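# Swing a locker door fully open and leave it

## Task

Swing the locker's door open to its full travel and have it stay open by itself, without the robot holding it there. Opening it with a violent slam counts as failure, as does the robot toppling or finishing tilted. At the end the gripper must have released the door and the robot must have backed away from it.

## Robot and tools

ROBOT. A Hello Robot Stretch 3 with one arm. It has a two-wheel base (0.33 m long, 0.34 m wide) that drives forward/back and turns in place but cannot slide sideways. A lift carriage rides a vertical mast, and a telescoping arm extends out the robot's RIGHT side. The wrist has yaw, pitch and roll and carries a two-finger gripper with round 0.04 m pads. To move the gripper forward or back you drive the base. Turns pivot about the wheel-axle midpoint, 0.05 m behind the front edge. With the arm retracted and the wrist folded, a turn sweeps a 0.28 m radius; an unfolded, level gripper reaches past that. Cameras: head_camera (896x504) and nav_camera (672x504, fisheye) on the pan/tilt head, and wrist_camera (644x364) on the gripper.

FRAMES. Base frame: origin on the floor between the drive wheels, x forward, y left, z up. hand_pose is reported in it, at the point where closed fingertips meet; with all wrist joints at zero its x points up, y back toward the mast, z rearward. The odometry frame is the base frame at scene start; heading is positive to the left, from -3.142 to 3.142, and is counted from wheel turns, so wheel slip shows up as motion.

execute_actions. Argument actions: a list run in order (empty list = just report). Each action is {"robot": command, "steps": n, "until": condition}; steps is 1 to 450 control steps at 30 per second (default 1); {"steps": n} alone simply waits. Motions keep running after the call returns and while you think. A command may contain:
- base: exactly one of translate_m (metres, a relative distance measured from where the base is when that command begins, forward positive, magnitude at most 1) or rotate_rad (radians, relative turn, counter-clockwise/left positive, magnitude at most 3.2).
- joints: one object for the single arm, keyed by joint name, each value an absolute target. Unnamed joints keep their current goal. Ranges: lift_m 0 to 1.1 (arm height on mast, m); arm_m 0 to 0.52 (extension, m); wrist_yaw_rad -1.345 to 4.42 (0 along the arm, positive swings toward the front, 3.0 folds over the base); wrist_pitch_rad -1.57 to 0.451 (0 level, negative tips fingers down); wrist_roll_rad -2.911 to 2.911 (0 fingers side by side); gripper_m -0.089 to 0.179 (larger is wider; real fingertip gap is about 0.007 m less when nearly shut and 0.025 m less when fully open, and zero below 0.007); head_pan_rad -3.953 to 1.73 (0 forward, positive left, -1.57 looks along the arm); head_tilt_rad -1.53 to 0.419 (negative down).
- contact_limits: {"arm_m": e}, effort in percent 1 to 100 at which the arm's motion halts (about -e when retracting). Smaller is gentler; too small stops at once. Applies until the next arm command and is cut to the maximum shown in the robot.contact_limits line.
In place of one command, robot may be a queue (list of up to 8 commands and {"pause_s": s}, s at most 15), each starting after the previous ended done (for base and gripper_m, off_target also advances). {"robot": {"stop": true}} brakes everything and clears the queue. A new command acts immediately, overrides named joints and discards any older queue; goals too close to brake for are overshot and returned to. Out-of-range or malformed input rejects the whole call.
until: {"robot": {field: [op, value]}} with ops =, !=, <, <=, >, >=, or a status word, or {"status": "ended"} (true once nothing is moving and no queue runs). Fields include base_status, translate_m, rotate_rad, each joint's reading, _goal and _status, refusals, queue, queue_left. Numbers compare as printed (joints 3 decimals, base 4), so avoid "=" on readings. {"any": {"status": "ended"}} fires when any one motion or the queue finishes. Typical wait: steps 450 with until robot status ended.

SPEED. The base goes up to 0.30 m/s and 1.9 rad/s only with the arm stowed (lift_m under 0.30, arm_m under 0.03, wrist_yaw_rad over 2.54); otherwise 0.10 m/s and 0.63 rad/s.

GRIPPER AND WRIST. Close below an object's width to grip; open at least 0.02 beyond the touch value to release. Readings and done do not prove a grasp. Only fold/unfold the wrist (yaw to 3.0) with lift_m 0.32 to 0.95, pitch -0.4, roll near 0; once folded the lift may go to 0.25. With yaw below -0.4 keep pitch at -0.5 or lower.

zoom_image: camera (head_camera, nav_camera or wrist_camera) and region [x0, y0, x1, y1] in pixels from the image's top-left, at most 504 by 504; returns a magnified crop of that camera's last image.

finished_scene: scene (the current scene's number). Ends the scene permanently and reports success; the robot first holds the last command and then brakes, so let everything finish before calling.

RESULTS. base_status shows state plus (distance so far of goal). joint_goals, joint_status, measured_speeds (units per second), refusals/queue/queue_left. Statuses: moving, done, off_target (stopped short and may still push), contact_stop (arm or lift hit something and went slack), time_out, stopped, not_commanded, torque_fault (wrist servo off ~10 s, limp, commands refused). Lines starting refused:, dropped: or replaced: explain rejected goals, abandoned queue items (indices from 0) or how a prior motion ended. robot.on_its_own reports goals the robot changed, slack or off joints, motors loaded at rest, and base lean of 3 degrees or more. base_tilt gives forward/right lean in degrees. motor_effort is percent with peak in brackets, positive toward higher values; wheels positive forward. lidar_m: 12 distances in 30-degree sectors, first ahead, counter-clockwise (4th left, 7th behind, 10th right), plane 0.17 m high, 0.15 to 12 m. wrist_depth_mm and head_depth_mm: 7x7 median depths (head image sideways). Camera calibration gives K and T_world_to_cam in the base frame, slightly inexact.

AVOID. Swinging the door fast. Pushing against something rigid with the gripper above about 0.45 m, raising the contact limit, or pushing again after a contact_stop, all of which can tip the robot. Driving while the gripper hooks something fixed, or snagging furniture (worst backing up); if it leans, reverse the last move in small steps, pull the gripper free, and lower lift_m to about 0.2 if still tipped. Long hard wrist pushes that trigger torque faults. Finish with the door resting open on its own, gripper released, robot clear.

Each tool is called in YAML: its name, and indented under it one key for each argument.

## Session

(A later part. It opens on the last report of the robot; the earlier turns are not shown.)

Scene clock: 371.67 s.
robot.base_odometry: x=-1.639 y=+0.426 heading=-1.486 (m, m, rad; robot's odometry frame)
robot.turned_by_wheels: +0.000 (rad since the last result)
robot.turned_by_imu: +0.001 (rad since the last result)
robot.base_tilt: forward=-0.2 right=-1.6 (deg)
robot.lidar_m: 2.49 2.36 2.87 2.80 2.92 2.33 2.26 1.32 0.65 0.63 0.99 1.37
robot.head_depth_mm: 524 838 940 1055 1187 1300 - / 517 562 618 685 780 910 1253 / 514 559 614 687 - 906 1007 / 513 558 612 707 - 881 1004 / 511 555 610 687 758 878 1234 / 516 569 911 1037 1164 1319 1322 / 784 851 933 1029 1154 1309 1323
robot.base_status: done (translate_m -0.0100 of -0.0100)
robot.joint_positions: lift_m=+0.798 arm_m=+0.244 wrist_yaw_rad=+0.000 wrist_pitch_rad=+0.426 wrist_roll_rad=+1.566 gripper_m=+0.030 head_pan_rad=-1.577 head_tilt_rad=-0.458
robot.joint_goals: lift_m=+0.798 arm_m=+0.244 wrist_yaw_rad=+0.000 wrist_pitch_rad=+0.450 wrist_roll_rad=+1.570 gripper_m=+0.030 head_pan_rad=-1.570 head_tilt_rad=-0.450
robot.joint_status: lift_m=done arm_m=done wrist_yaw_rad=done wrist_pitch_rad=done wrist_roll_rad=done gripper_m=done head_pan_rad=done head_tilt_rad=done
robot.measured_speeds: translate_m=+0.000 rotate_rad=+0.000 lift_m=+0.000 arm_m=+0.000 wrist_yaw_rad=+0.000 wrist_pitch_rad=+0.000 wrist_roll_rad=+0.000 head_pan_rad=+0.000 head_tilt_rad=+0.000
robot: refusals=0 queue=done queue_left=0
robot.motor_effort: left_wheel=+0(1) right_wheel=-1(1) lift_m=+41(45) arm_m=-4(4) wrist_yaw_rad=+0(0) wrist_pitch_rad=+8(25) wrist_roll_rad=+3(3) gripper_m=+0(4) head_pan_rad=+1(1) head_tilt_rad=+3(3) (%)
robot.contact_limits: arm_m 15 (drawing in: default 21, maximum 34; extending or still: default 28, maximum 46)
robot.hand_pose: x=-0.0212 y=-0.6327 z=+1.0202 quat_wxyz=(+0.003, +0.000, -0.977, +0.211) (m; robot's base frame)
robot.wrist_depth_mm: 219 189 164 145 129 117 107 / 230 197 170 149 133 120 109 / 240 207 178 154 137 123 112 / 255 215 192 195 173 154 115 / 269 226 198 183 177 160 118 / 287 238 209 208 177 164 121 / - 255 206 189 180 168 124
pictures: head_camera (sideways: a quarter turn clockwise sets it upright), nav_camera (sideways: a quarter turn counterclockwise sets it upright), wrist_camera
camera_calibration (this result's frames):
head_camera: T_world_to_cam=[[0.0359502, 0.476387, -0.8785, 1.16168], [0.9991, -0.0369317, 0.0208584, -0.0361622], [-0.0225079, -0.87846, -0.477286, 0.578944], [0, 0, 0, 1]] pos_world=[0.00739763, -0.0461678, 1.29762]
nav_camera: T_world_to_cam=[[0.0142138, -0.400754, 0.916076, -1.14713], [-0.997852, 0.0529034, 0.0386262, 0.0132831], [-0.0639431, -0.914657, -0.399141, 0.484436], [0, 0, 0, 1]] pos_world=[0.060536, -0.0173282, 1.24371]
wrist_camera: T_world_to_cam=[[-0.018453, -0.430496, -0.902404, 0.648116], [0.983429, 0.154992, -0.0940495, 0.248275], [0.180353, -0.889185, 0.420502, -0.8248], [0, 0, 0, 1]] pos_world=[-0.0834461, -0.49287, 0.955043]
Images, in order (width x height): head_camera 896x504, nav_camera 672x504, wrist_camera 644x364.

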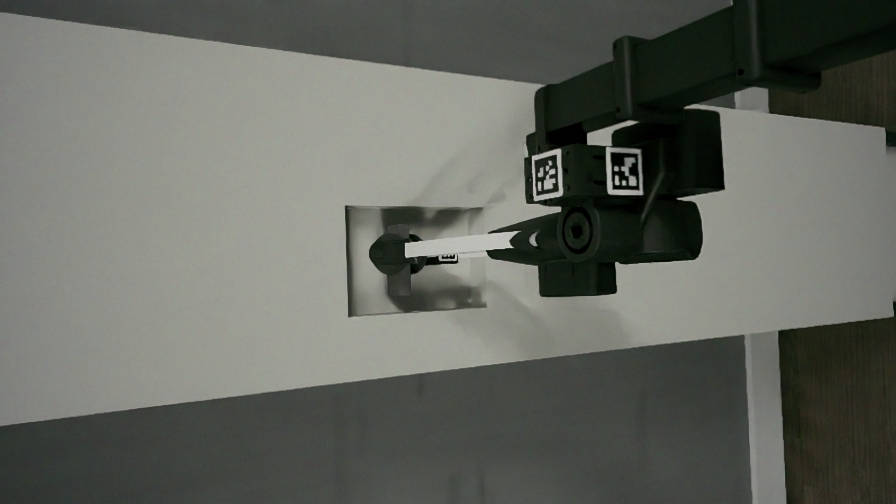

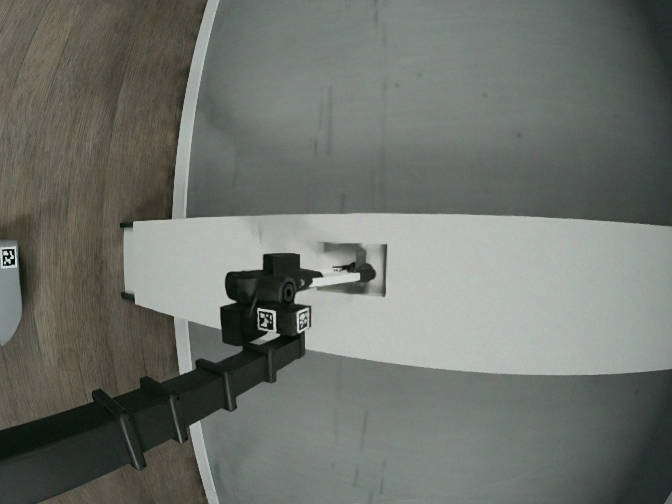

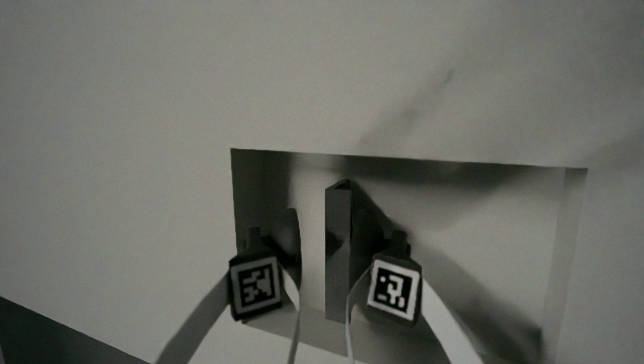

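execute_actions:
  actions:
    - {"robot": {"joints": {"arm_m": 0.25, "lift_m": 0.796}, "contact_limits": {"arm_m": 12}}, "steps": 100, "until": {"robot": {"status": "ended"}}}
    - {"robot": {"joints": {"gripper_m": -0.04}}, "steps": 100, "until": {"robot": {"status": "ended"}}}

Scene clock: 386.83 s.
robot.base_odometry: x=-1.639 y=+0.426 heading=-1.486 (m, m, rad; robot's odometry frame)
robot.turned_by_wheels: +0.000 (rad since the last result)
robot.turned_by_imu: +0.001 (rad since the last result)
robot.base_tilt: forward=-0.1 right=-1.6 (deg)
robot.lidar_m: 2.48 2.35 2.87 2.80 2.91 2.32 2.25 1.33 0.65 0.63 0.99 1.37
robot.head_depth_mm: 524 837 939 1055 1186 1304 - / 516 562 616 684 - 911 1253 / 515 560 614 689 - 903 1006 / 512 557 611 704 - 881 1001 / 511 556 609 687 758 881 1228 / 515 569 908 1034 1160 1319 1321 / 784 850 933 1033 1150 1313 1322
robot.base_status: done (translate_m -0.0100 of -0.0100)
robot.joint_positions: lift_m=+0.796 arm_m=+0.250 wrist_yaw_rad=+0.000 wrist_pitch_rad=+0.421 wrist_roll_rad=+1.566 gripper_m=-0.038 head_pan_rad=-1.577 head_tilt_rad=-0.458
robot.joint_goals: lift_m=+0.796 arm_m=+0.250 wrist_yaw_rad=+0.000 wrist_pitch_rad=+0.450 wrist_roll_rad=+1.570 gripper_m=-0.040 head_pan_rad=-1.570 head_tilt_rad=-0.450
robot.joint_status: lift_m=done arm_m=done wrist_yaw_rad=done wrist_pitch_rad=done wrist_roll_rad=done gripper_m=done head_pan_rad=done head_tilt_rad=done
robot.measured_speeds: translate_m=+0.000 rotate_rad=+0.000 lift_m=+0.000 arm_m=+0.000 wrist_yaw_rad=+0.000 wrist_pitch_rad=+0.000 wrist_roll_rad=+0.000 head_pan_rad=+0.000 head_tilt_rad=+0.000
robot: refusals=0 queue=done queue_left=0
robot.motor_effort: left_wheel=+0(0) right_wheel=-1(1) lift_m=+24(39) arm_m=+2(4) wrist_yaw_rad=-1(0) wrist_pitch_rad=+10(11) wrist_roll_rad=+3(2) gripper_m=-40(98) head_pan_rad=+2(1) head_tilt_rad=+3(3) (%)
robot.contact_limits: arm_m 12 (drawing in: default 21, maximum 34; extending or still: default 28, maximum 46)
robot.hand_pose: x=-0.0212 y=-0.6386 z=+1.0174 quat_wxyz=(+0.003, +0.000, -0.978, +0.208) (m; robot's base frame)
robot.wrist_depth_mm: 208 180 157 139 124 112 103 / 216 188 162 143 128 116 105 / 229 196 169 148 132 119 108 / 241 205 188 186 167 149 110 / 255 215 194 162 171 154 113 / 269 225 198 - 172 159 116 / - 238 197 188 180 164 119
pictures: head_camera (sideways: a quarter turn clockwise sets it upright), nav_camera (sideways: a quarter turn counterclockwise sets it upright), wrist_camera
camera_calibration (this result's frames):
head_camera: T_world_to_cam=[[0.0359502, 0.476386, -0.878501, 1.16169], [0.9991, -0.0369317, 0.0208584, -0.0361622], [-0.0225079, -0.87846, -0.477285, 0.578942], [0, 0, 0, 1]] pos_world=[0.00739763, -0.0461678, 1.29762]
nav_camera: T_world_to_cam=[[0.0142138, -0.400752, 0.916076, -1.14714], [-0.997852, 0.0529035, 0.0386261, 0.0132832], [-0.0639431, -0.914658, -0.399139, 0.484434], [0, 0, 0, 1]] pos_world=[0.060536, -0.0173283, 1.24371]
wrist_camera: T_world_to_cam=[[-0.0184713, -0.425527, -0.904757, 0.64865], [0.983428, 0.155503, -0.0932139, 0.248408], [0.180357, -0.891485, 0.415603, -0.825385], [0, 0, 0, 1]] pos_world=[-0.0834458, -0.498429, 0.953058]
Images, in order (width x height): head_camera 896x504, nav_camera 672x504, wrist_camera 644x364.

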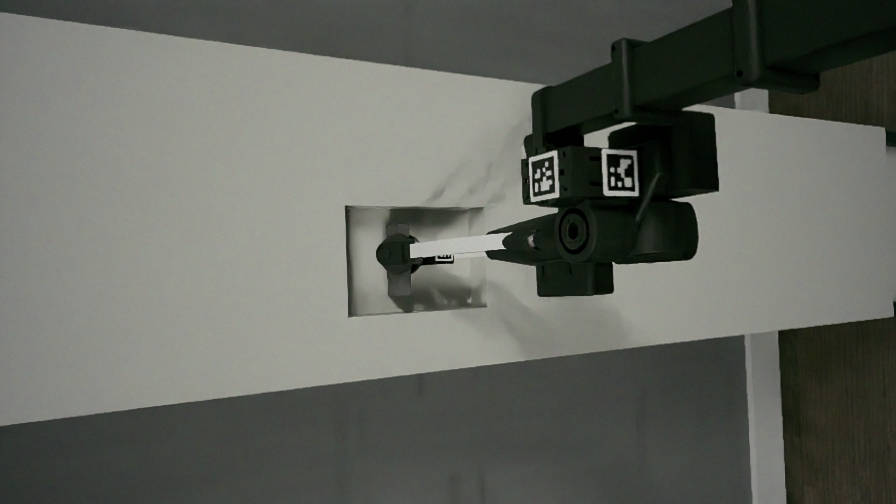

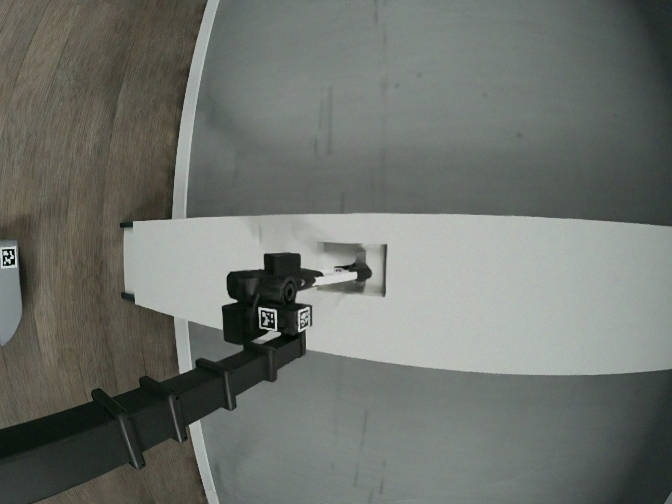

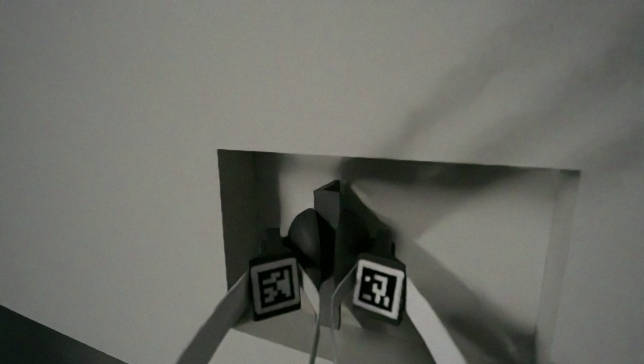

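execute_actions:
  actions:
    - {"robot": {"joints": {"arm_m": 0.236}, "contact_limits": {"arm_m": 16}}, "steps": 100, "until": {"robot": {"status": "ended"}}}

Scene clock: 392.43 s.
robot.base_odometry: x=-1.639 y=+0.426 heading=-1.486 (m, m, rad; robot's odometry frame)
robot.turned_by_wheels: +0.000 (rad since the last result)
robot.turned_by_imu: +0.001 (rad since the last result)
robot.base_tilt: forward=-0.2 right=-1.6 (deg)
robot.lidar_m: 2.48 2.36 2.87 2.80 2.92 2.33 2.25 1.32 0.65 0.63 0.99 1.37
robot.head_depth_mm: 523 836 944 1057 1185 - - / 515 560 616 684 741 - 1250 / 514 559 614 688 - 905 1010 / 512 557 611 703 - 883 1001 / 510 555 608 686 754 879 1068 / 514 568 910 1034 1160 1316 1322 / 783 853 932 1034 1156 1310 1327
robot.base_status: done (translate_m -0.0100 of -0.0100)
robot.joint_positions: lift_m=+0.796 arm_m=+0.237 wrist_yaw_rad=+0.001 wrist_pitch_rad=+0.408 wrist_roll_rad=+1.566 gripper_m=-0.036 head_pan_rad=-1.577 head_tilt_rad=-0.458
robot.joint_goals: lift_m=+0.796 arm_m=+0.236 wrist_yaw_rad=+0.000 wrist_pitch_rad=+0.450 wrist_roll_rad=+1.570 gripper_m=-0.037 head_pan_rad=-1.570 head_tilt_rad=-0.450
robot.joint_status: lift_m=done arm_m=done wrist_yaw_rad=done wrist_pitch_rad=done wrist_roll_rad=done gripper_m=done head_pan_rad=done head_tilt_rad=done
robot.measured_speeds: translate_m=+0.000 rotate_rad=+0.000 lift_m=+0.000 arm_m=+0.000 wrist_yaw_rad=+0.000 wrist_pitch_rad=+0.000 wrist_roll_rad=+0.000 head_pan_rad=+0.000 head_tilt_rad=+0.000
robot: refusals=0 queue=done queue_left=0
robot.motor_effort: left_wheel=+0(1) right_wheel=-2(2) lift_m=+24(24) arm_m=-6(4) wrist_yaw_rad=+0(0) wrist_pitch_rad=+14(15) wrist_roll_rad=+3(3) gripper_m=-20(29) head_pan_rad=+3(1) head_tilt_rad=+3(3) (%)
robot.contact_limits: arm_m 16 (drawing in: default 21, maximum 34; extending or still: default 28, maximum 46)
robot.hand_pose: x=-0.0211 y=-0.6264 z=+1.0143 quat_wxyz=(+0.003, +0.000, -0.979, +0.202) (m; robot's base frame)
robot.wrist_depth_mm: 222 194 169 150 136 123 113 / 232 202 176 155 139 126 115 / 243 210 184 161 143 130 118 / 256 220 200 199 179 162 121 / 270 230 207 - 183 166 124 / 288 242 212 - 185 171 128 / 989 254 209 196 186 172 131
pictures: head_camera (sideways: a quarter turn clockwise sets it upright), nav_camera (sideways: a quarter turn counterclockwise sets it upright), wrist_camera
camera_calibration (this result's frames):
head_camera: T_world_to_cam=[[0.0359502, 0.476384, -0.878502, 1.16169], [0.9991, -0.0369316, 0.0208585, -0.0361623], [-0.0225079, -0.878461, -0.477283, 0.57894], [0, 0, 0, 1]] pos_world=[0.00739763, -0.0461678, 1.29762]
nav_camera: T_world_to_cam=[[0.0142138, -0.40075, 0.916077, -1.14714], [-0.997852, 0.0529036, 0.038626, 0.0132833], [-0.0639431, -0.914659, -0.399138, 0.484431], [0, 0, 0, 1]] pos_world=[0.060536, -0.0173284, 1.24371]
wrist_camera: T_world_to_cam=[[-0.0184118, -0.414107, -0.910042, 0.663574], [0.983406, 0.1568, -0.0912466, 0.245008], [0.18048, -0.896621, 0.404349, -0.805035], [0, 0, 0, 1]] pos_world=[-0.0834317, -0.485438, 0.951751]
Images, in order (width x height): head_camera 896x504, nav_camera 672x504, wrist_camera 644x364.

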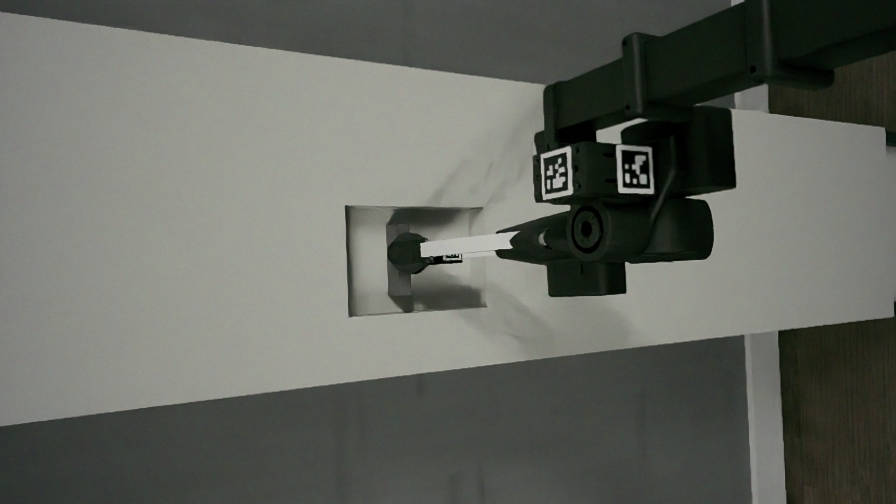

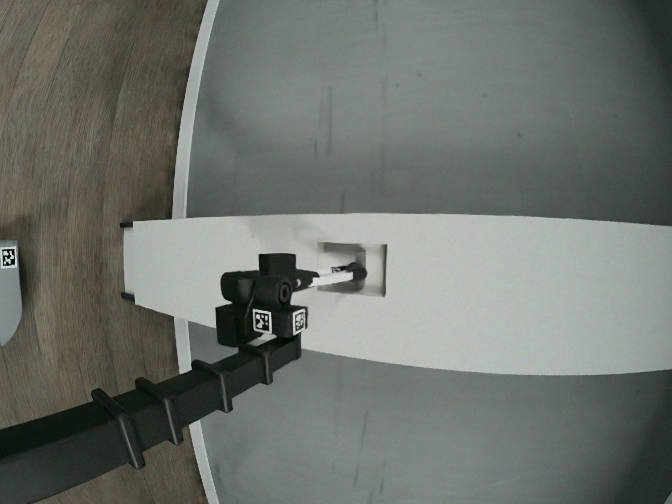

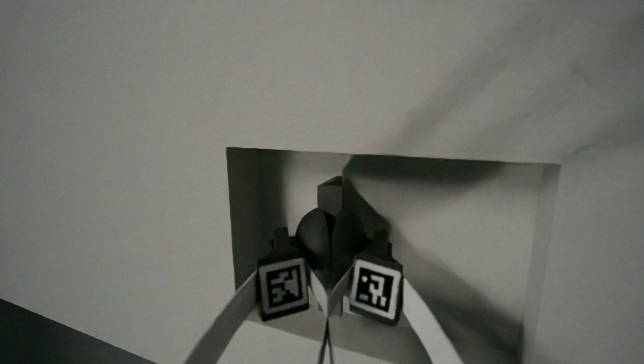

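execute_actions:
  actions:
    - {"robot": {"joints": {"gripper_m": 0.03, "arm_m": 0.2}}, "steps": 100, "until": {"robot": {"arm_m": ["<", 0.21]}}}
    - {"robot": {"joints": {"gripper_m": 0.0, "wrist_roll_rad": 0.0, "wrist_pitch_rad": -0.3, "lift_m": 0.947}}, "steps": 200, "until": {"robot": {"status": "ended"}}}

Scene clock: 483.63 s.
robot.base_odometry: x=-1.639 y=+0.426 heading=-1.486 (m, m, rad; robot's odometry frame)
robot.turned_by_wheels: +0.000 (rad since the last result)
robot.turned_by_imu: +0.002 (rad since the last result)
robot.base_tilt: forward=-0.1 right=-1.6 (deg)
robot.lidar_m: 2.48 2.35 2.86 2.80 2.92 2.32 2.25 1.33 0.65 0.63 0.99 1.37
robot.head_depth_mm: 523 837 940 - 1210 1353 1303 / 517 561 609 - 809 927 1249 / 514 559 606 - 792 869 1007 / 513 558 613 - 786 867 1002 / 511 556 609 685 757 879 1065 / 514 568 909 1033 1159 1317 1317 / 784 852 930 1030 1158 1309 1328
robot.base_status: done (translate_m -0.0100 of -0.0100)
robot.joint_positions: lift_m=+0.947 arm_m=+0.200 wrist_yaw_rad=+0.001 wrist_pitch_rad=-0.315 wrist_roll_rad=+0.008 gripper_m=+0.000 head_pan_rad=-1.577 head_tilt_rad=-0.458
robot.joint_goals: lift_m=+0.947 arm_m=+0.200 wrist_yaw_rad=+0.000 wrist_pitch_rad=-0.300 wrist_roll_rad=+0.000 gripper_m=+0.000 head_pan_rad=-1.570 head_tilt_rad=-0.450
robot.joint_status: lift_m=done arm_m=done wrist_yaw_rad=done wrist_pitch_rad=done wrist_roll_rad=done gripper_m=done head_pan_rad=done head_tilt_rad=done
robot.measured_speeds: translate_m=+0.000 rotate_rad=+0.000 lift_m=+0.000 arm_m=+0.000 wrist_yaw_rad=+0.000 wrist_pitch_rad=+0.000 wrist_roll_rad=+0.000 head_pan_rad=+0.000 head_tilt_rad=+0.000
robot: refusals=0 queue=done queue_left=0
robot.motor_effort: left_wheel=+0(1) right_wheel=-2(2) lift_m=+40(40) arm_m=-3(12) wrist_yaw_rad=-1(0) wrist_pitch_rad=+5(21) wrist_roll_rad=-5(7) gripper_m=-2(82) head_pan_rad=+1(1) head_tilt_rad=+3(3) (%)
robot.hand_pose: x=-0.0214 y=-0.5814 z=+0.9831 quat_wxyz=(+0.696, +0.111, -0.701, -0.111) (m; robot's base frame)
robot.wrist_depth_mm: 480 169 168 166 164 162 160 / 508 184 201 209 181 174 171 / 562 202 203 201 194 187 185 / 608 583 222 247 213 203 201 / 672 654 238 261 228 222 224 / 743 736 258 - 247 245 641 / 846 812 291 286 281 274 739
pictures: head_camera (sideways: a quarter turn clockwise sets it upright), nav_camera (sideways: a quarter turn counterclockwise sets it upright), wrist_camera
camera_calibration (this result's frames):
head_camera: T_world_to_cam=[[0.03595, 0.476353, -0.878519, 1.16171], [0.9991, -0.0369309, 0.0208596, -0.0361637], [-0.022508, -0.878478, -0.477252, 0.5789], [0, 0, 0, 1]] pos_world=[0.00739763, -0.046168, 1.29762]
nav_camera: T_world_to_cam=[[0.014214, -0.400718, 0.916091, -1.14715], [-0.997852, 0.0529049, 0.0386244, 0.0132854], [-0.0639432, -0.914673, -0.399106, 0.48439], [0, 0, 0, 1]] pos_world=[0.060536, -0.0173304, 1.24371]
wrist_camera: T_world_to_cam=[[-0.999781, -0.0209138, -0.000304068, -0.0329646], [-0.0096861, 0.47583, -0.879484, 1.17457], [0.018538, -0.879289, -0.475928, 0.119965], [0, 0, 0, 1]] pos_world=[-0.0238043, -0.454102, 1.0901]
Images, in order (width x height): head_camera 896x504, nav_camera 672x504, wrist_camera 644x364.

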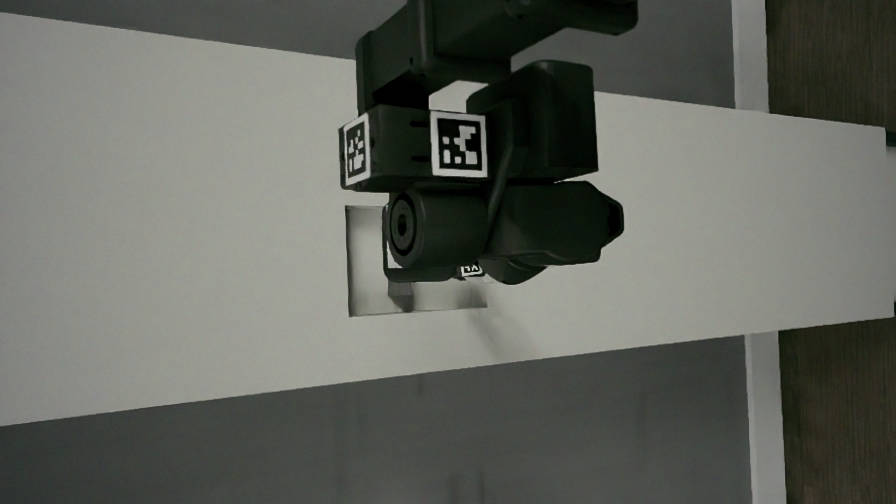

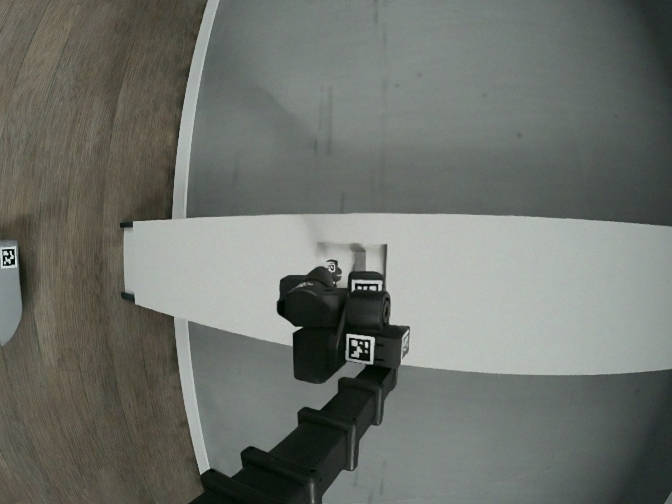

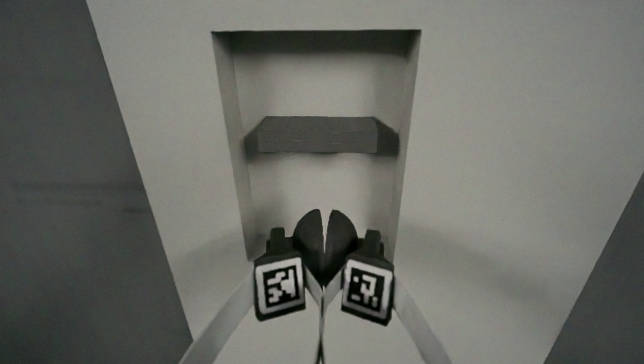

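execute_actions:
  actions:
    - {"robot": {"joints": {"arm_m": 0.27}, "contact_limits": {"arm_m": 10}}, "steps": 150, "until": {"robot": {"status": "ended"}}}
    - {"steps": 4}

Scene clock: 492.93 s.
robot.base_odometry: x=-1.639 y=+0.426 heading=-1.486 (m, m, rad; robot's odometry frame)
robot.turned_by_wheels: +0.000 (rad since the last result)
robot.turned_by_imu: +0.001 (rad since the last result)
robot.base_tilt: forward=-0.1 right=-1.6 (deg)
robot.lidar_m: 2.49 2.35 2.87 2.80 2.92 2.32 2.26 1.33 0.65 0.63 0.99 1.37
robot.head_depth_mm: 524 835 940 - 1229 1351 1305 / 517 562 600 695 781 927 1250 / 514 559 597 - 764 869 1009 / 513 557 603 - 773 865 1000 / 511 556 610 687 755 879 1230 / 516 569 909 1033 1158 1316 1322 / 785 849 931 1030 1154 1305 1326
robot.base_status: done (translate_m -0.0100 of -0.0100)
robot.joint_positions: lift_m=+0.947 arm_m=+0.270 wrist_yaw_rad=-0.001 wrist_pitch_rad=-0.316 wrist_roll_rad=+0.008 gripper_m=+0.000 head_pan_rad=-1.577 head_tilt_rad=-0.458
robot.joint_goals: lift_m=+0.947 arm_m=+0.270 wrist_yaw_rad=+0.000 wrist_pitch_rad=-0.300 wrist_roll_rad=+0.000 gripper_m=+0.000 head_pan_rad=-1.570 head_tilt_rad=-0.450
robot.joint_status: lift_m=done arm_m=done wrist_yaw_rad=done wrist_pitch_rad=done wrist_roll_rad=done gripper_m=done head_pan_rad=done head_tilt_rad=done
robot.measured_speeds: translate_m=+0.000 rotate_rad=+0.000 lift_m=+0.000 arm_m=+0.000 wrist_yaw_rad=+0.000 wrist_pitch_rad=+0.000 wrist_roll_rad=+0.000 head_pan_rad=+0.000 head_tilt_rad=+0.000
robot: refusals=0 queue=done queue_left=0
robot.motor_effort: left_wheel=+0(0) right_wheel=-1(2) lift_m=+40(40) arm_m=+3(2) wrist_yaw_rad=+0(0) wrist_pitch_rad=+6(6) wrist_roll_rad=-4(5) gripper_m=-2(2) head_pan_rad=+1(1) head_tilt_rad=+3(3) (%)
robot.contact_limits: arm_m 10 (drawing in: default 21, maximum 34; extending or still: default 28, maximum 46)
robot.hand_pose: x=-0.0216 y=-0.6506 z=+0.9828 quat_wxyz=(+0.696, +0.111, -0.701, -0.112) (m; robot's base frame)
robot.wrist_depth_mm: 107 106 104 103 102 100 99 / 115 116 144 142 138 108 106 / 125 125 155 154 149 116 115 / 139 135 152 143 151 126 124 / 562 149 181 141 153 138 136 / 647 165 176 - 158 153 150 / 733 189 190 191 183 170 167
pictures: head_camera (sideways: a quarter turn clockwise sets it upright), nav_camera (sideways: a quarter turn counterclockwise sets it upright), wrist_camera
camera_calibration (this result's frames):
head_camera: T_world_to_cam=[[0.03595, 0.47635, -0.87852, 1.16171], [0.9991, -0.0369307, 0.0208597, -0.0361639], [-0.0225079, -0.87848, -0.477249, 0.578896], [0, 0, 0, 1]] pos_world=[0.00739763, -0.046168, 1.29762]
nav_camera: T_world_to_cam=[[0.0142141, -0.400715, 0.916092, -1.14716], [-0.997852, 0.0529049, 0.0386242, 0.0132856], [-0.0639431, -0.914674, -0.399103, 0.484386], [0, 0, 0, 1]] pos_world=[0.060536, -0.0173306, 1.24371]
wrist_camera: T_world_to_cam=[[-0.9998, -0.0199763, 0.0000900177, -0.0344428], [-0.00961473, 0.47725, -0.878715, 1.20731], [0.0175105, -0.87854, -0.477347, 0.0608558], [0, 0, 0, 1]] pos_world=[-0.0238936, -0.523412, 1.08993]
Images, in order (width x height): head_camera 896x504, nav_camera 672x504, wrist_camera 644x364.

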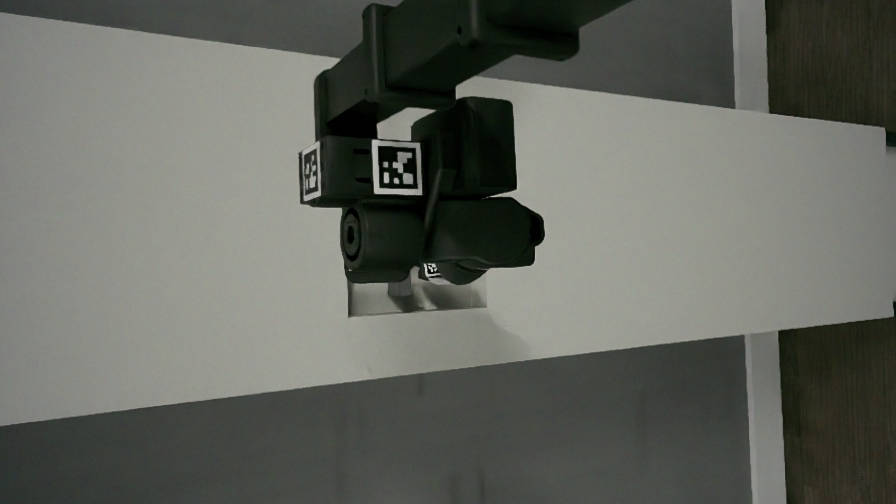

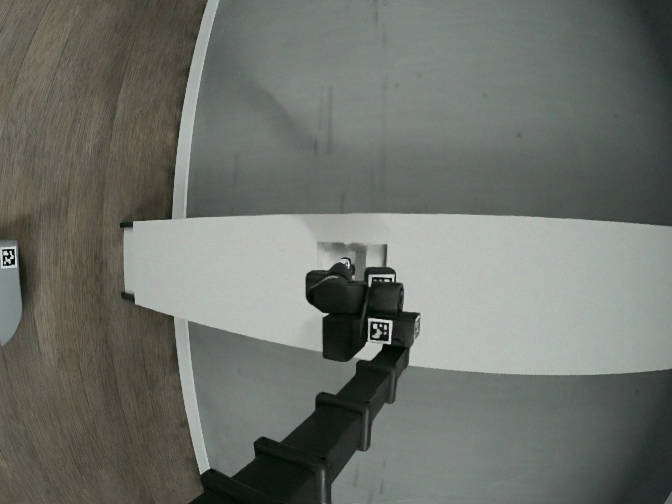

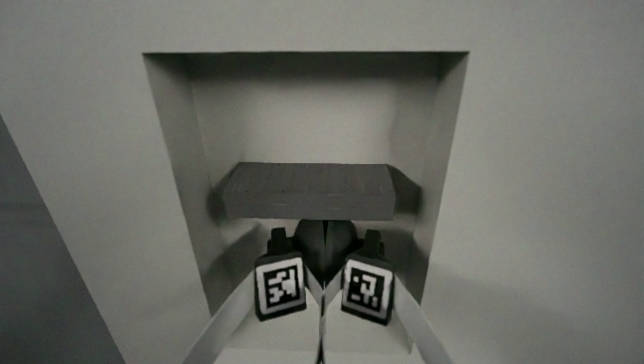

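execute_actions:
  actions:
    - {"robot": {"joints": {"lift_m": 0.956}}, "steps": 60, "until": {"robot": {"status": "ended"}}}
    - {"robot": {"joints": {"wrist_pitch_rad": -0.2, "lift_m": 0.962}}, "steps": 30}

Scene clock: 509.13 s.
robot.base_odometry: x=-1.639 y=+0.426 heading=-1.486 (m, m, rad; robot's odometry frame)
robot.turned_by_wheels: +0.000 (rad since the last result)
robot.turned_by_imu: +0.001 (rad since the last result)
robot.base_tilt: forward=-0.1 right=-1.6 (deg)
robot.lidar_m: 2.49 2.36 2.87 2.80 2.92 2.33 2.25 1.32 0.65 0.63 0.99 1.37
robot.head_depth_mm: 523 836 926 - 1207 1354 1305 / 516 562 599 703 780 924 1249 / 514 560 - - 764 870 1005 / 512 557 595 - 759 865 1001 / 511 556 609 687 756 879 1232 / 515 568 910 1035 1161 1316 1319 / 783 850 930 1030 1156 1314 1322
robot.base_status: done (translate_m -0.0100 of -0.0100)
robot.joint_positions: lift_m=+0.961 arm_m=+0.270 wrist_yaw_rad=+0.000 wrist_pitch_rad=-0.319 wrist_roll_rad=+0.007 gripper_m=+0.000 head_pan_rad=-1.577 head_tilt_rad=-0.458
robot.joint_goals: lift_m=+0.962 arm_m=+0.270 wrist_yaw_rad=+0.000 wrist_pitch_rad=-0.200 wrist_roll_rad=+0.000 gripper_m=+0.000 head_pan_rad=-1.570 head_tilt_rad=-0.450
robot.joint_status: lift_m=done arm_m=done wrist_yaw_rad=done wrist_pitch_rad=off_target wrist_roll_rad=done gripper_m=done head_pan_rad=done head_tilt_rad=done
robot.measured_speeds: translate_m=+0.000 rotate_rad=+0.000 lift_m=+0.000 arm_m=+0.000 wrist_yaw_rad=+0.000 wrist_pitch_rad=+0.000 wrist_roll_rad=+0.000 head_pan_rad=+0.000 head_tilt_rad=+0.000
robot: refusals=0 queue=dropped queue_left=0
robot.on_its_own: wrist_pitch_rad is at rest, and its effort (+41) is outside its rest range (-20 to +32)
robot.motor_effort: left_wheel=+1(0) right_wheel=-2(2) lift_m=+49(49) arm_m=+3(4) wrist_yaw_rad=+0(0) wrist_pitch_rad=+41(42) wrist_roll_rad=-4(5) gripper_m=-2(3) head_pan_rad=+2(1) head_tilt_rad=+3(2) (%)
robot.contact_limits: arm_m 10 (drawing in: default 21, maximum 34; extending or still: default 28, maximum 46)
robot.hand_pose: x=-0.0216 y=-0.6505 z=+0.9969 quat_wxyz=(+0.696, +0.112, -0.700, -0.113) (m; robot's base frame)
robot.wrist_depth_mm: 106 105 104 103 101 100 99 / 115 113 112 111 109 107 106 / 125 125 155 153 149 116 114 / 140 135 162 160 154 126 124 / 568 149 163 143 151 138 136 / 656 166 177 - 159 153 150 / 729 190 198 203 192 171 168
pictures: head_camera (sideways: a quarter turn clockwise sets it upright), nav_camera (sideways: a quarter turn counterclockwise sets it upright), wrist_camera
camera_calibration (this result's frames):
head_camera: T_world_to_cam=[[0.03595, 0.476351, -0.87852, 1.16171], [0.9991, -0.0369307, 0.0208597, -0.0361639], [-0.0225079, -0.87848, -0.47725, 0.578896], [0, 0, 0, 1]] pos_world=[0.00739763, -0.046168, 1.29762]
nav_camera: T_world_to_cam=[[0.0142141, -0.400715, 0.916092, -1.14716], [-0.997852, 0.0529049, 0.0386242, 0.0132856], [-0.0639431, -0.914674, -0.399103, 0.484386], [0, 0, 0, 1]] pos_world=[0.060536, -0.0173306, 1.24371]
wrist_camera: T_world_to_cam=[[-0.999796, -0.0201835, 0.000444307, -0.0349125], [-0.010068, 0.479404, -0.877537, 1.21986], [0.0174988, -0.877362, -0.479509, 0.0705947], [0, 0, 0, 1]] pos_world=[-0.0238591, -0.523574, 1.10434]
Images, in order (width x height): head_camera 896x504, nav_camera 672x504, wrist_camera 644x364.

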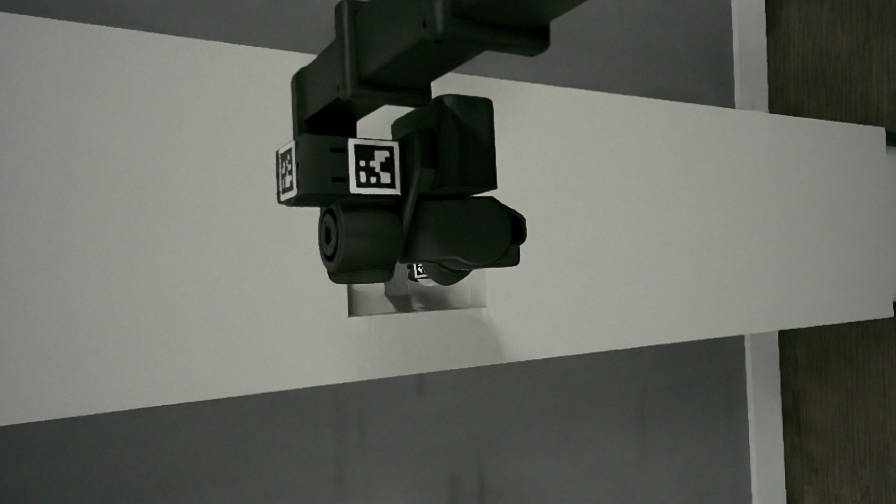

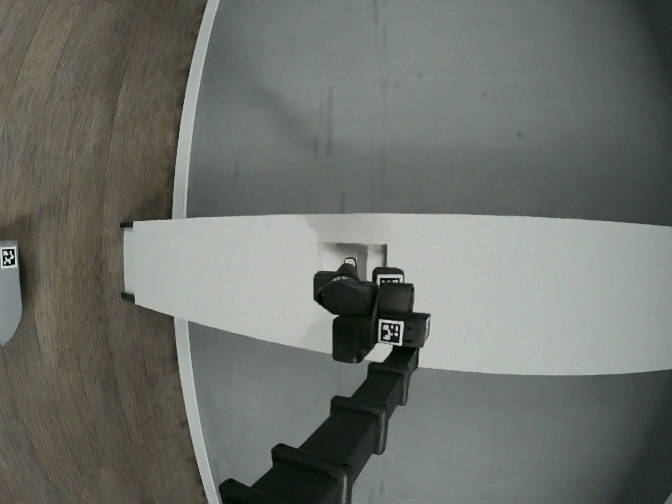

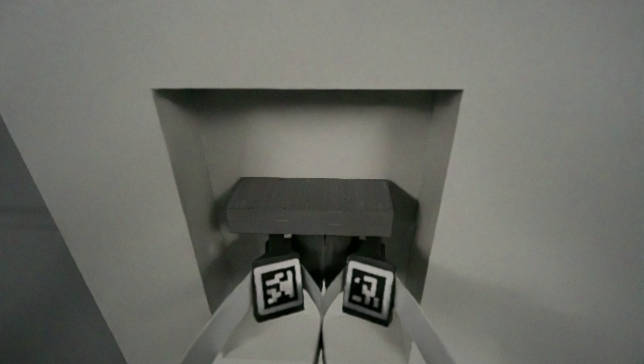

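execute_actions:
  actions:
    - {"robot": {"joints": {"lift_m": 0.98, "wrist_pitch_rad": -0.19}}, "steps": 40, "until": {"robot": {"lift_m_status": ["!=", "moving"]}}}

Scene clock: 518.97 s.
robot.base_odometry: x=-1.639 y=+0.426 heading=-1.486 (m, m, rad; robot's odometry frame)
robot.turned_by_wheels: +0.000 (rad since the last result)
robot.turned_by_imu: +0.001 (rad since the last result)
robot.base_tilt: forward=-0.2 right=-1.6 (deg)
robot.lidar_m: 2.48 2.35 2.87 2.79 2.91 2.32 2.26 1.32 0.65 0.63 0.99 1.37
robot.head_depth_mm: 523 836 917 1072 1186 1351 1302 / 514 561 - 705 781 924 1252 / 513 557 - 708 762 869 1007 / 511 556 592 708 757 860 1000 / 509 553 607 685 753 874 1064 / 512 565 913 1031 1159 1315 1320 / 783 850 933 1029 1153 1311 1327
robot.base_status: done (translate_m -0.0100 of -0.0100)
robot.joint_positions: lift_m=+0.979 arm_m=+0.270 wrist_yaw_rad=+0.000 wrist_pitch_rad=-0.335 wrist_roll_rad=+0.007 gripper_m=+0.000 head_pan_rad=-1.577 head_tilt_rad=-0.458
robot.joint_goals: lift_m=+0.980 arm_m=+0.270 wrist_yaw_rad=+0.000 wrist_pitch_rad=-0.190 wrist_roll_rad=+0.000 gripper_m=+0.000 head_pan_rad=-1.570 head_tilt_rad=-0.450
robot.joint_status: lift_m=done arm_m=done wrist_yaw_rad=done wrist_pitch_rad=off_target wrist_roll_rad=done gripper_m=done head_pan_rad=done head_tilt_rad=done
robot.measured_speeds: translate_m=+0.000 rotate_rad=+0.000 lift_m=+0.000 arm_m=+0.000 wrist_yaw_rad=+0.000 wrist_pitch_rad=+0.000 wrist_roll_rad=+0.000 head_pan_rad=+0.000 head_tilt_rad=+0.000
robot: refusals=0 queue=dropped queue_left=0
robot.on_its_own: wrist_pitch_rad is at rest, and its effort (+50) is outside its rest range (-20 to +32)
robot.motor_effort: left_wheel=+1(1) right_wheel=-2(2) lift_m=+52(54) arm_m=+2(2) wrist_yaw_rad=+0(0) wrist_pitch_rad=+50(52) wrist_roll_rad=-4(5) gripper_m=-2(3) head_pan_rad=+1(2) head_tilt_rad=+3(2) (%)
robot.contact_limits: arm_m 10 (drawing in: default 21, maximum 34; extending or still: default 28, maximum 46)
robot.hand_pose: x=-0.0215 y=-0.6489 z=+1.0109 quat_wxyz=(+0.695, +0.118, -0.699, -0.119) (m; robot's base frame)
robot.wrist_depth_mm: 104 103 102 101 100 99 98 / 112 112 110 109 108 106 105 / 122 122 154 152 135 116 114 / 137 134 162 160 154 126 124 / 572 147 152 143 151 139 137 / 672 165 176 - 159 154 152 / 757 191 207 218 206 174 172
pictures: head_camera (sideways: a quarter turn clockwise sets it upright), nav_camera (sideways: a quarter turn counterclockwise sets it upright), wrist_camera
camera_calibration (this result's frames):
head_camera: T_world_to_cam=[[0.0359499, 0.476349, -0.878521, 1.16171], [0.9991, -0.0369307, 0.0208597, -0.0361639], [-0.0225079, -0.87848, -0.477248, 0.578895], [0, 0, 0, 1]] pos_world=[0.00739763, -0.046168, 1.29762]
nav_camera: T_world_to_cam=[[0.0142141, -0.400714, 0.916093, -1.14716], [-0.997852, 0.052905, 0.0386242, 0.0132857], [-0.0639431, -0.914674, -0.399101, 0.484384], [0, 0, 0, 1]] pos_world=[0.060536, -0.0173307, 1.24371]
wrist_camera: T_world_to_cam=[[-0.999786, -0.0206658, 0.000121856, -0.034761], [-0.0103073, 0.493525, -0.86967, 1.23264], [0.0179123, -0.869486, -0.493633, 0.0981616], [0, 0, 0, 1]] pos_world=[-0.0238068, -0.523706, 1.12045]
Images, in order (width x height): head_camera 896x504, nav_camera 672x504, wrist_camera 644x364.

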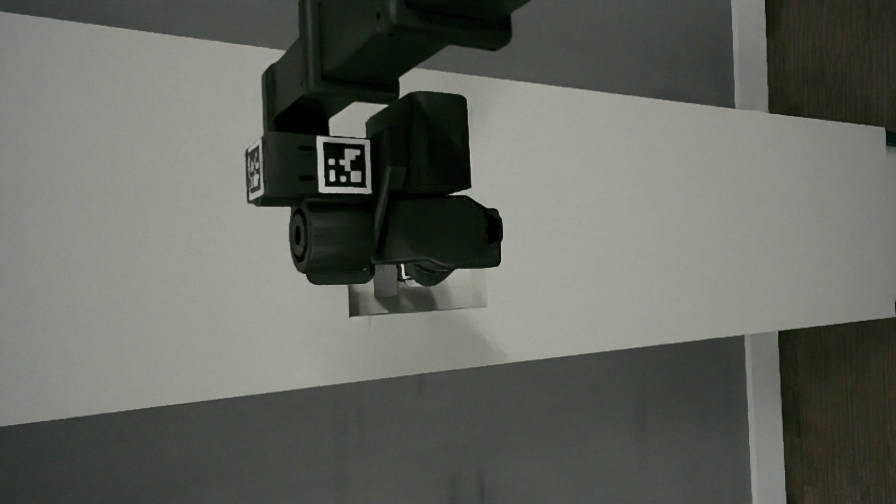

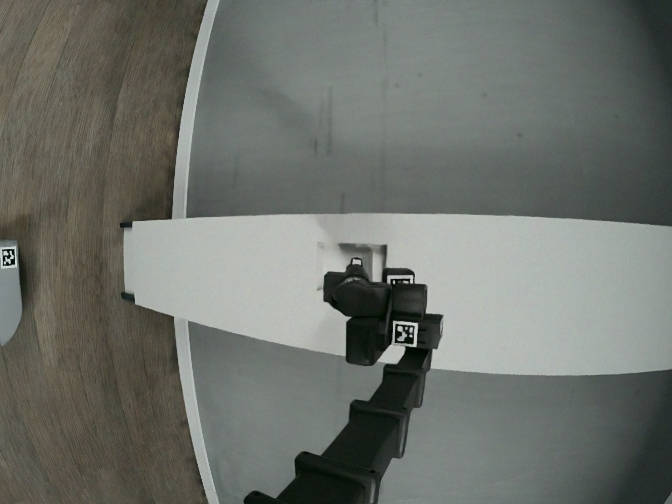

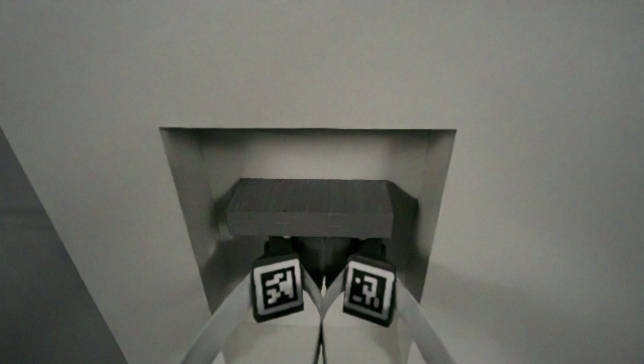

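The latch lifts, and the door seems to be starting to move. Pull now.

execute_actions:
  actions:
    - {"robot": {"joints": {"arm_m": 0.235, "lift_m": 0.984}, "contact_limits": {"arm_m": 16}}, "steps": 60, "until": {"robot": {"arm_m_status": ["!=", "moving"]}}}
    - {"robot": {"joints": {"wrist_pitch_rad": -0.27}}, "steps": 8}

Scene clock: 527.30 s.
robot.base_odometry: x=-1.639 y=+0.426 heading=-1.486 (m, m, rad; robot's odometry frame)
robot.turned_by_wheels: +0.000 (rad since the last result)
robot.turned_by_imu: +0.002 (rad since the last result)
robot.base_tilt: forward=-0.2 right=-1.5 (deg)
robot.lidar_m: 2.48 2.37 2.87 2.79 2.91 2.32 2.25 1.32 0.64 0.57 0.99 1.37
robot.head_depth_mm: 518 838 922 1080 1190 1351 1313 / 501 548 - - 768 911 1250 / 488 532 - - 730 831 967 / 475 517 551 - 705 798 922 / 463 504 550 617 677 779 945 / 455 502 909 1018 1162 1318 1321 / 782 851 930 1030 1150 1308 1323
robot.base_status: done (translate_m -0.0100 of -0.0100)
robot.joint_positions: lift_m=+0.983 arm_m=+0.235 wrist_yaw_rad=-0.009 wrist_pitch_rad=-0.398 wrist_roll_rad=+0.005 gripper_m=+0.000 head_pan_rad=-1.577 head_tilt_rad=-0.457
robot.joint_goals: lift_m=+0.984 arm_m=+0.235 wrist_yaw_rad=+0.000 wrist_pitch_rad=-0.270 wrist_roll_rad=+0.000 gripper_m=+0.000 head_pan_rad=-1.570 head_tilt_rad=-0.450
robot.joint_status: lift_m=done arm_m=done wrist_yaw_rad=done wrist_pitch_rad=moving wrist_roll_rad=done gripper_m=done head_pan_rad=done head_tilt_rad=done
robot.measured_speeds: translate_m=+0.000 rotate_rad=+0.000 lift_m=+0.000 arm_m=+0.000 wrist_yaw_rad=+0.000 wrist_pitch_rad=+0.216 wrist_roll_rad=+0.000 head_pan_rad=+0.000 head_tilt_rad=+0.000
robot: refusals=0 queue=running queue_left=0
robot.motor_effort: left_wheel=-1(1) right_wheel=+3(3) lift_m=+46(52) arm_m=-2(8) wrist_yaw_rad=+7(7) wrist_pitch_rad=+40(50) wrist_roll_rad=-2(4) gripper_m=-4(4) head_pan_rad=+1(0) head_tilt_rad=+2(3) (%)
robot.contact_limits: arm_m 16 (drawing in: default 21, maximum 34; extending or still: default 28, maximum 46)
robot.hand_pose: x=-0.0237 y=-0.6070 z=+1.0006 quat_wxyz=(+0.691, +0.137, -0.695, -0.144) (m; robot's base frame)
robot.wrist_depth_mm: 85 88 92 96 101 106 112 / 92 94 99 104 110 117 125 / 99 103 142 150 152 129 139 / 108 114 152 157 153 146 157 / 119 124 143 141 162 166 181 / 136 138 183 - 182 194 220 / 894 158 203 208 209 230 786
pictures: head_camera (sideways: a quarter turn clockwise sets it upright), nav_camera (sideways: a quarter turn counterclockwise sets it upright), wrist_camera
camera_calibration (this result's frames):
head_camera: T_world_to_cam=[[0.0359452, 0.475473, -0.878996, 1.16233], [0.9991, -0.0369109, 0.0208906, -0.0362042], [-0.0225117, -0.878956, -0.476372, 0.577755], [0, 0, 0, 1]] pos_world=[0.00739756, -0.0461722, 1.29767]
nav_camera: T_world_to_cam=[[0.0142191, -0.3998, 0.916492, -1.14768], [-0.997852, 0.0529445, 0.0385773, 0.0133467], [-0.0639465, -0.915072, -0.398189, 0.483197], [0, 0, 0, 1]] pos_world=[0.0605357, -0.0173887, 1.24373]
wrist_camera: T_world_to_cam=[[-0.999927, -0.0120433, 0.00106837, -0.0317753], [-0.00748899, 0.547568, -0.836728, 1.20289], [0.00949194, -0.836675, -0.547618, 0.203201], [0, 0, 0, 1]] pos_world=[-0.0246933, -0.489032, 1.1178]
Images, in order (width x height): head_camera 896x504, nav_camera 672x504, wrist_camera 644x364.

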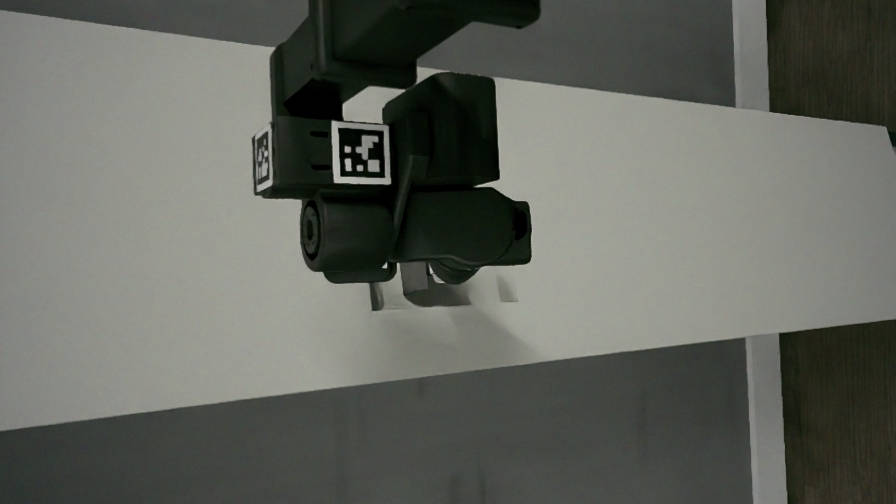

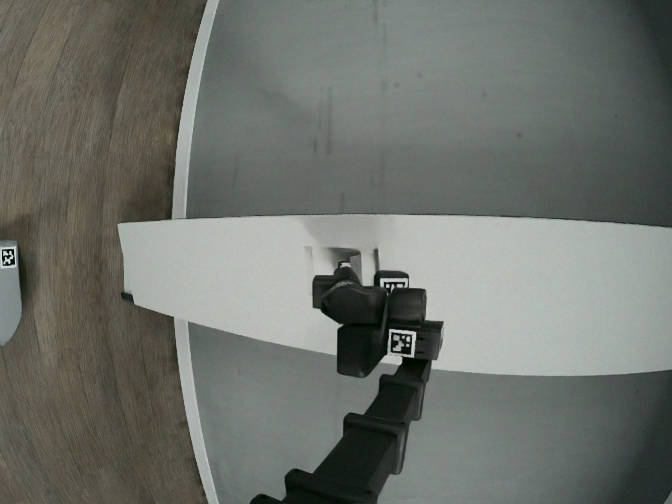

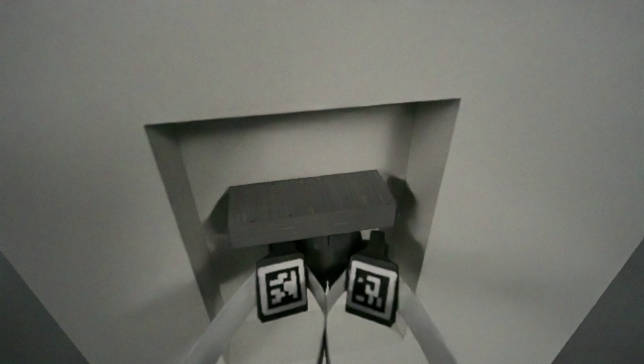

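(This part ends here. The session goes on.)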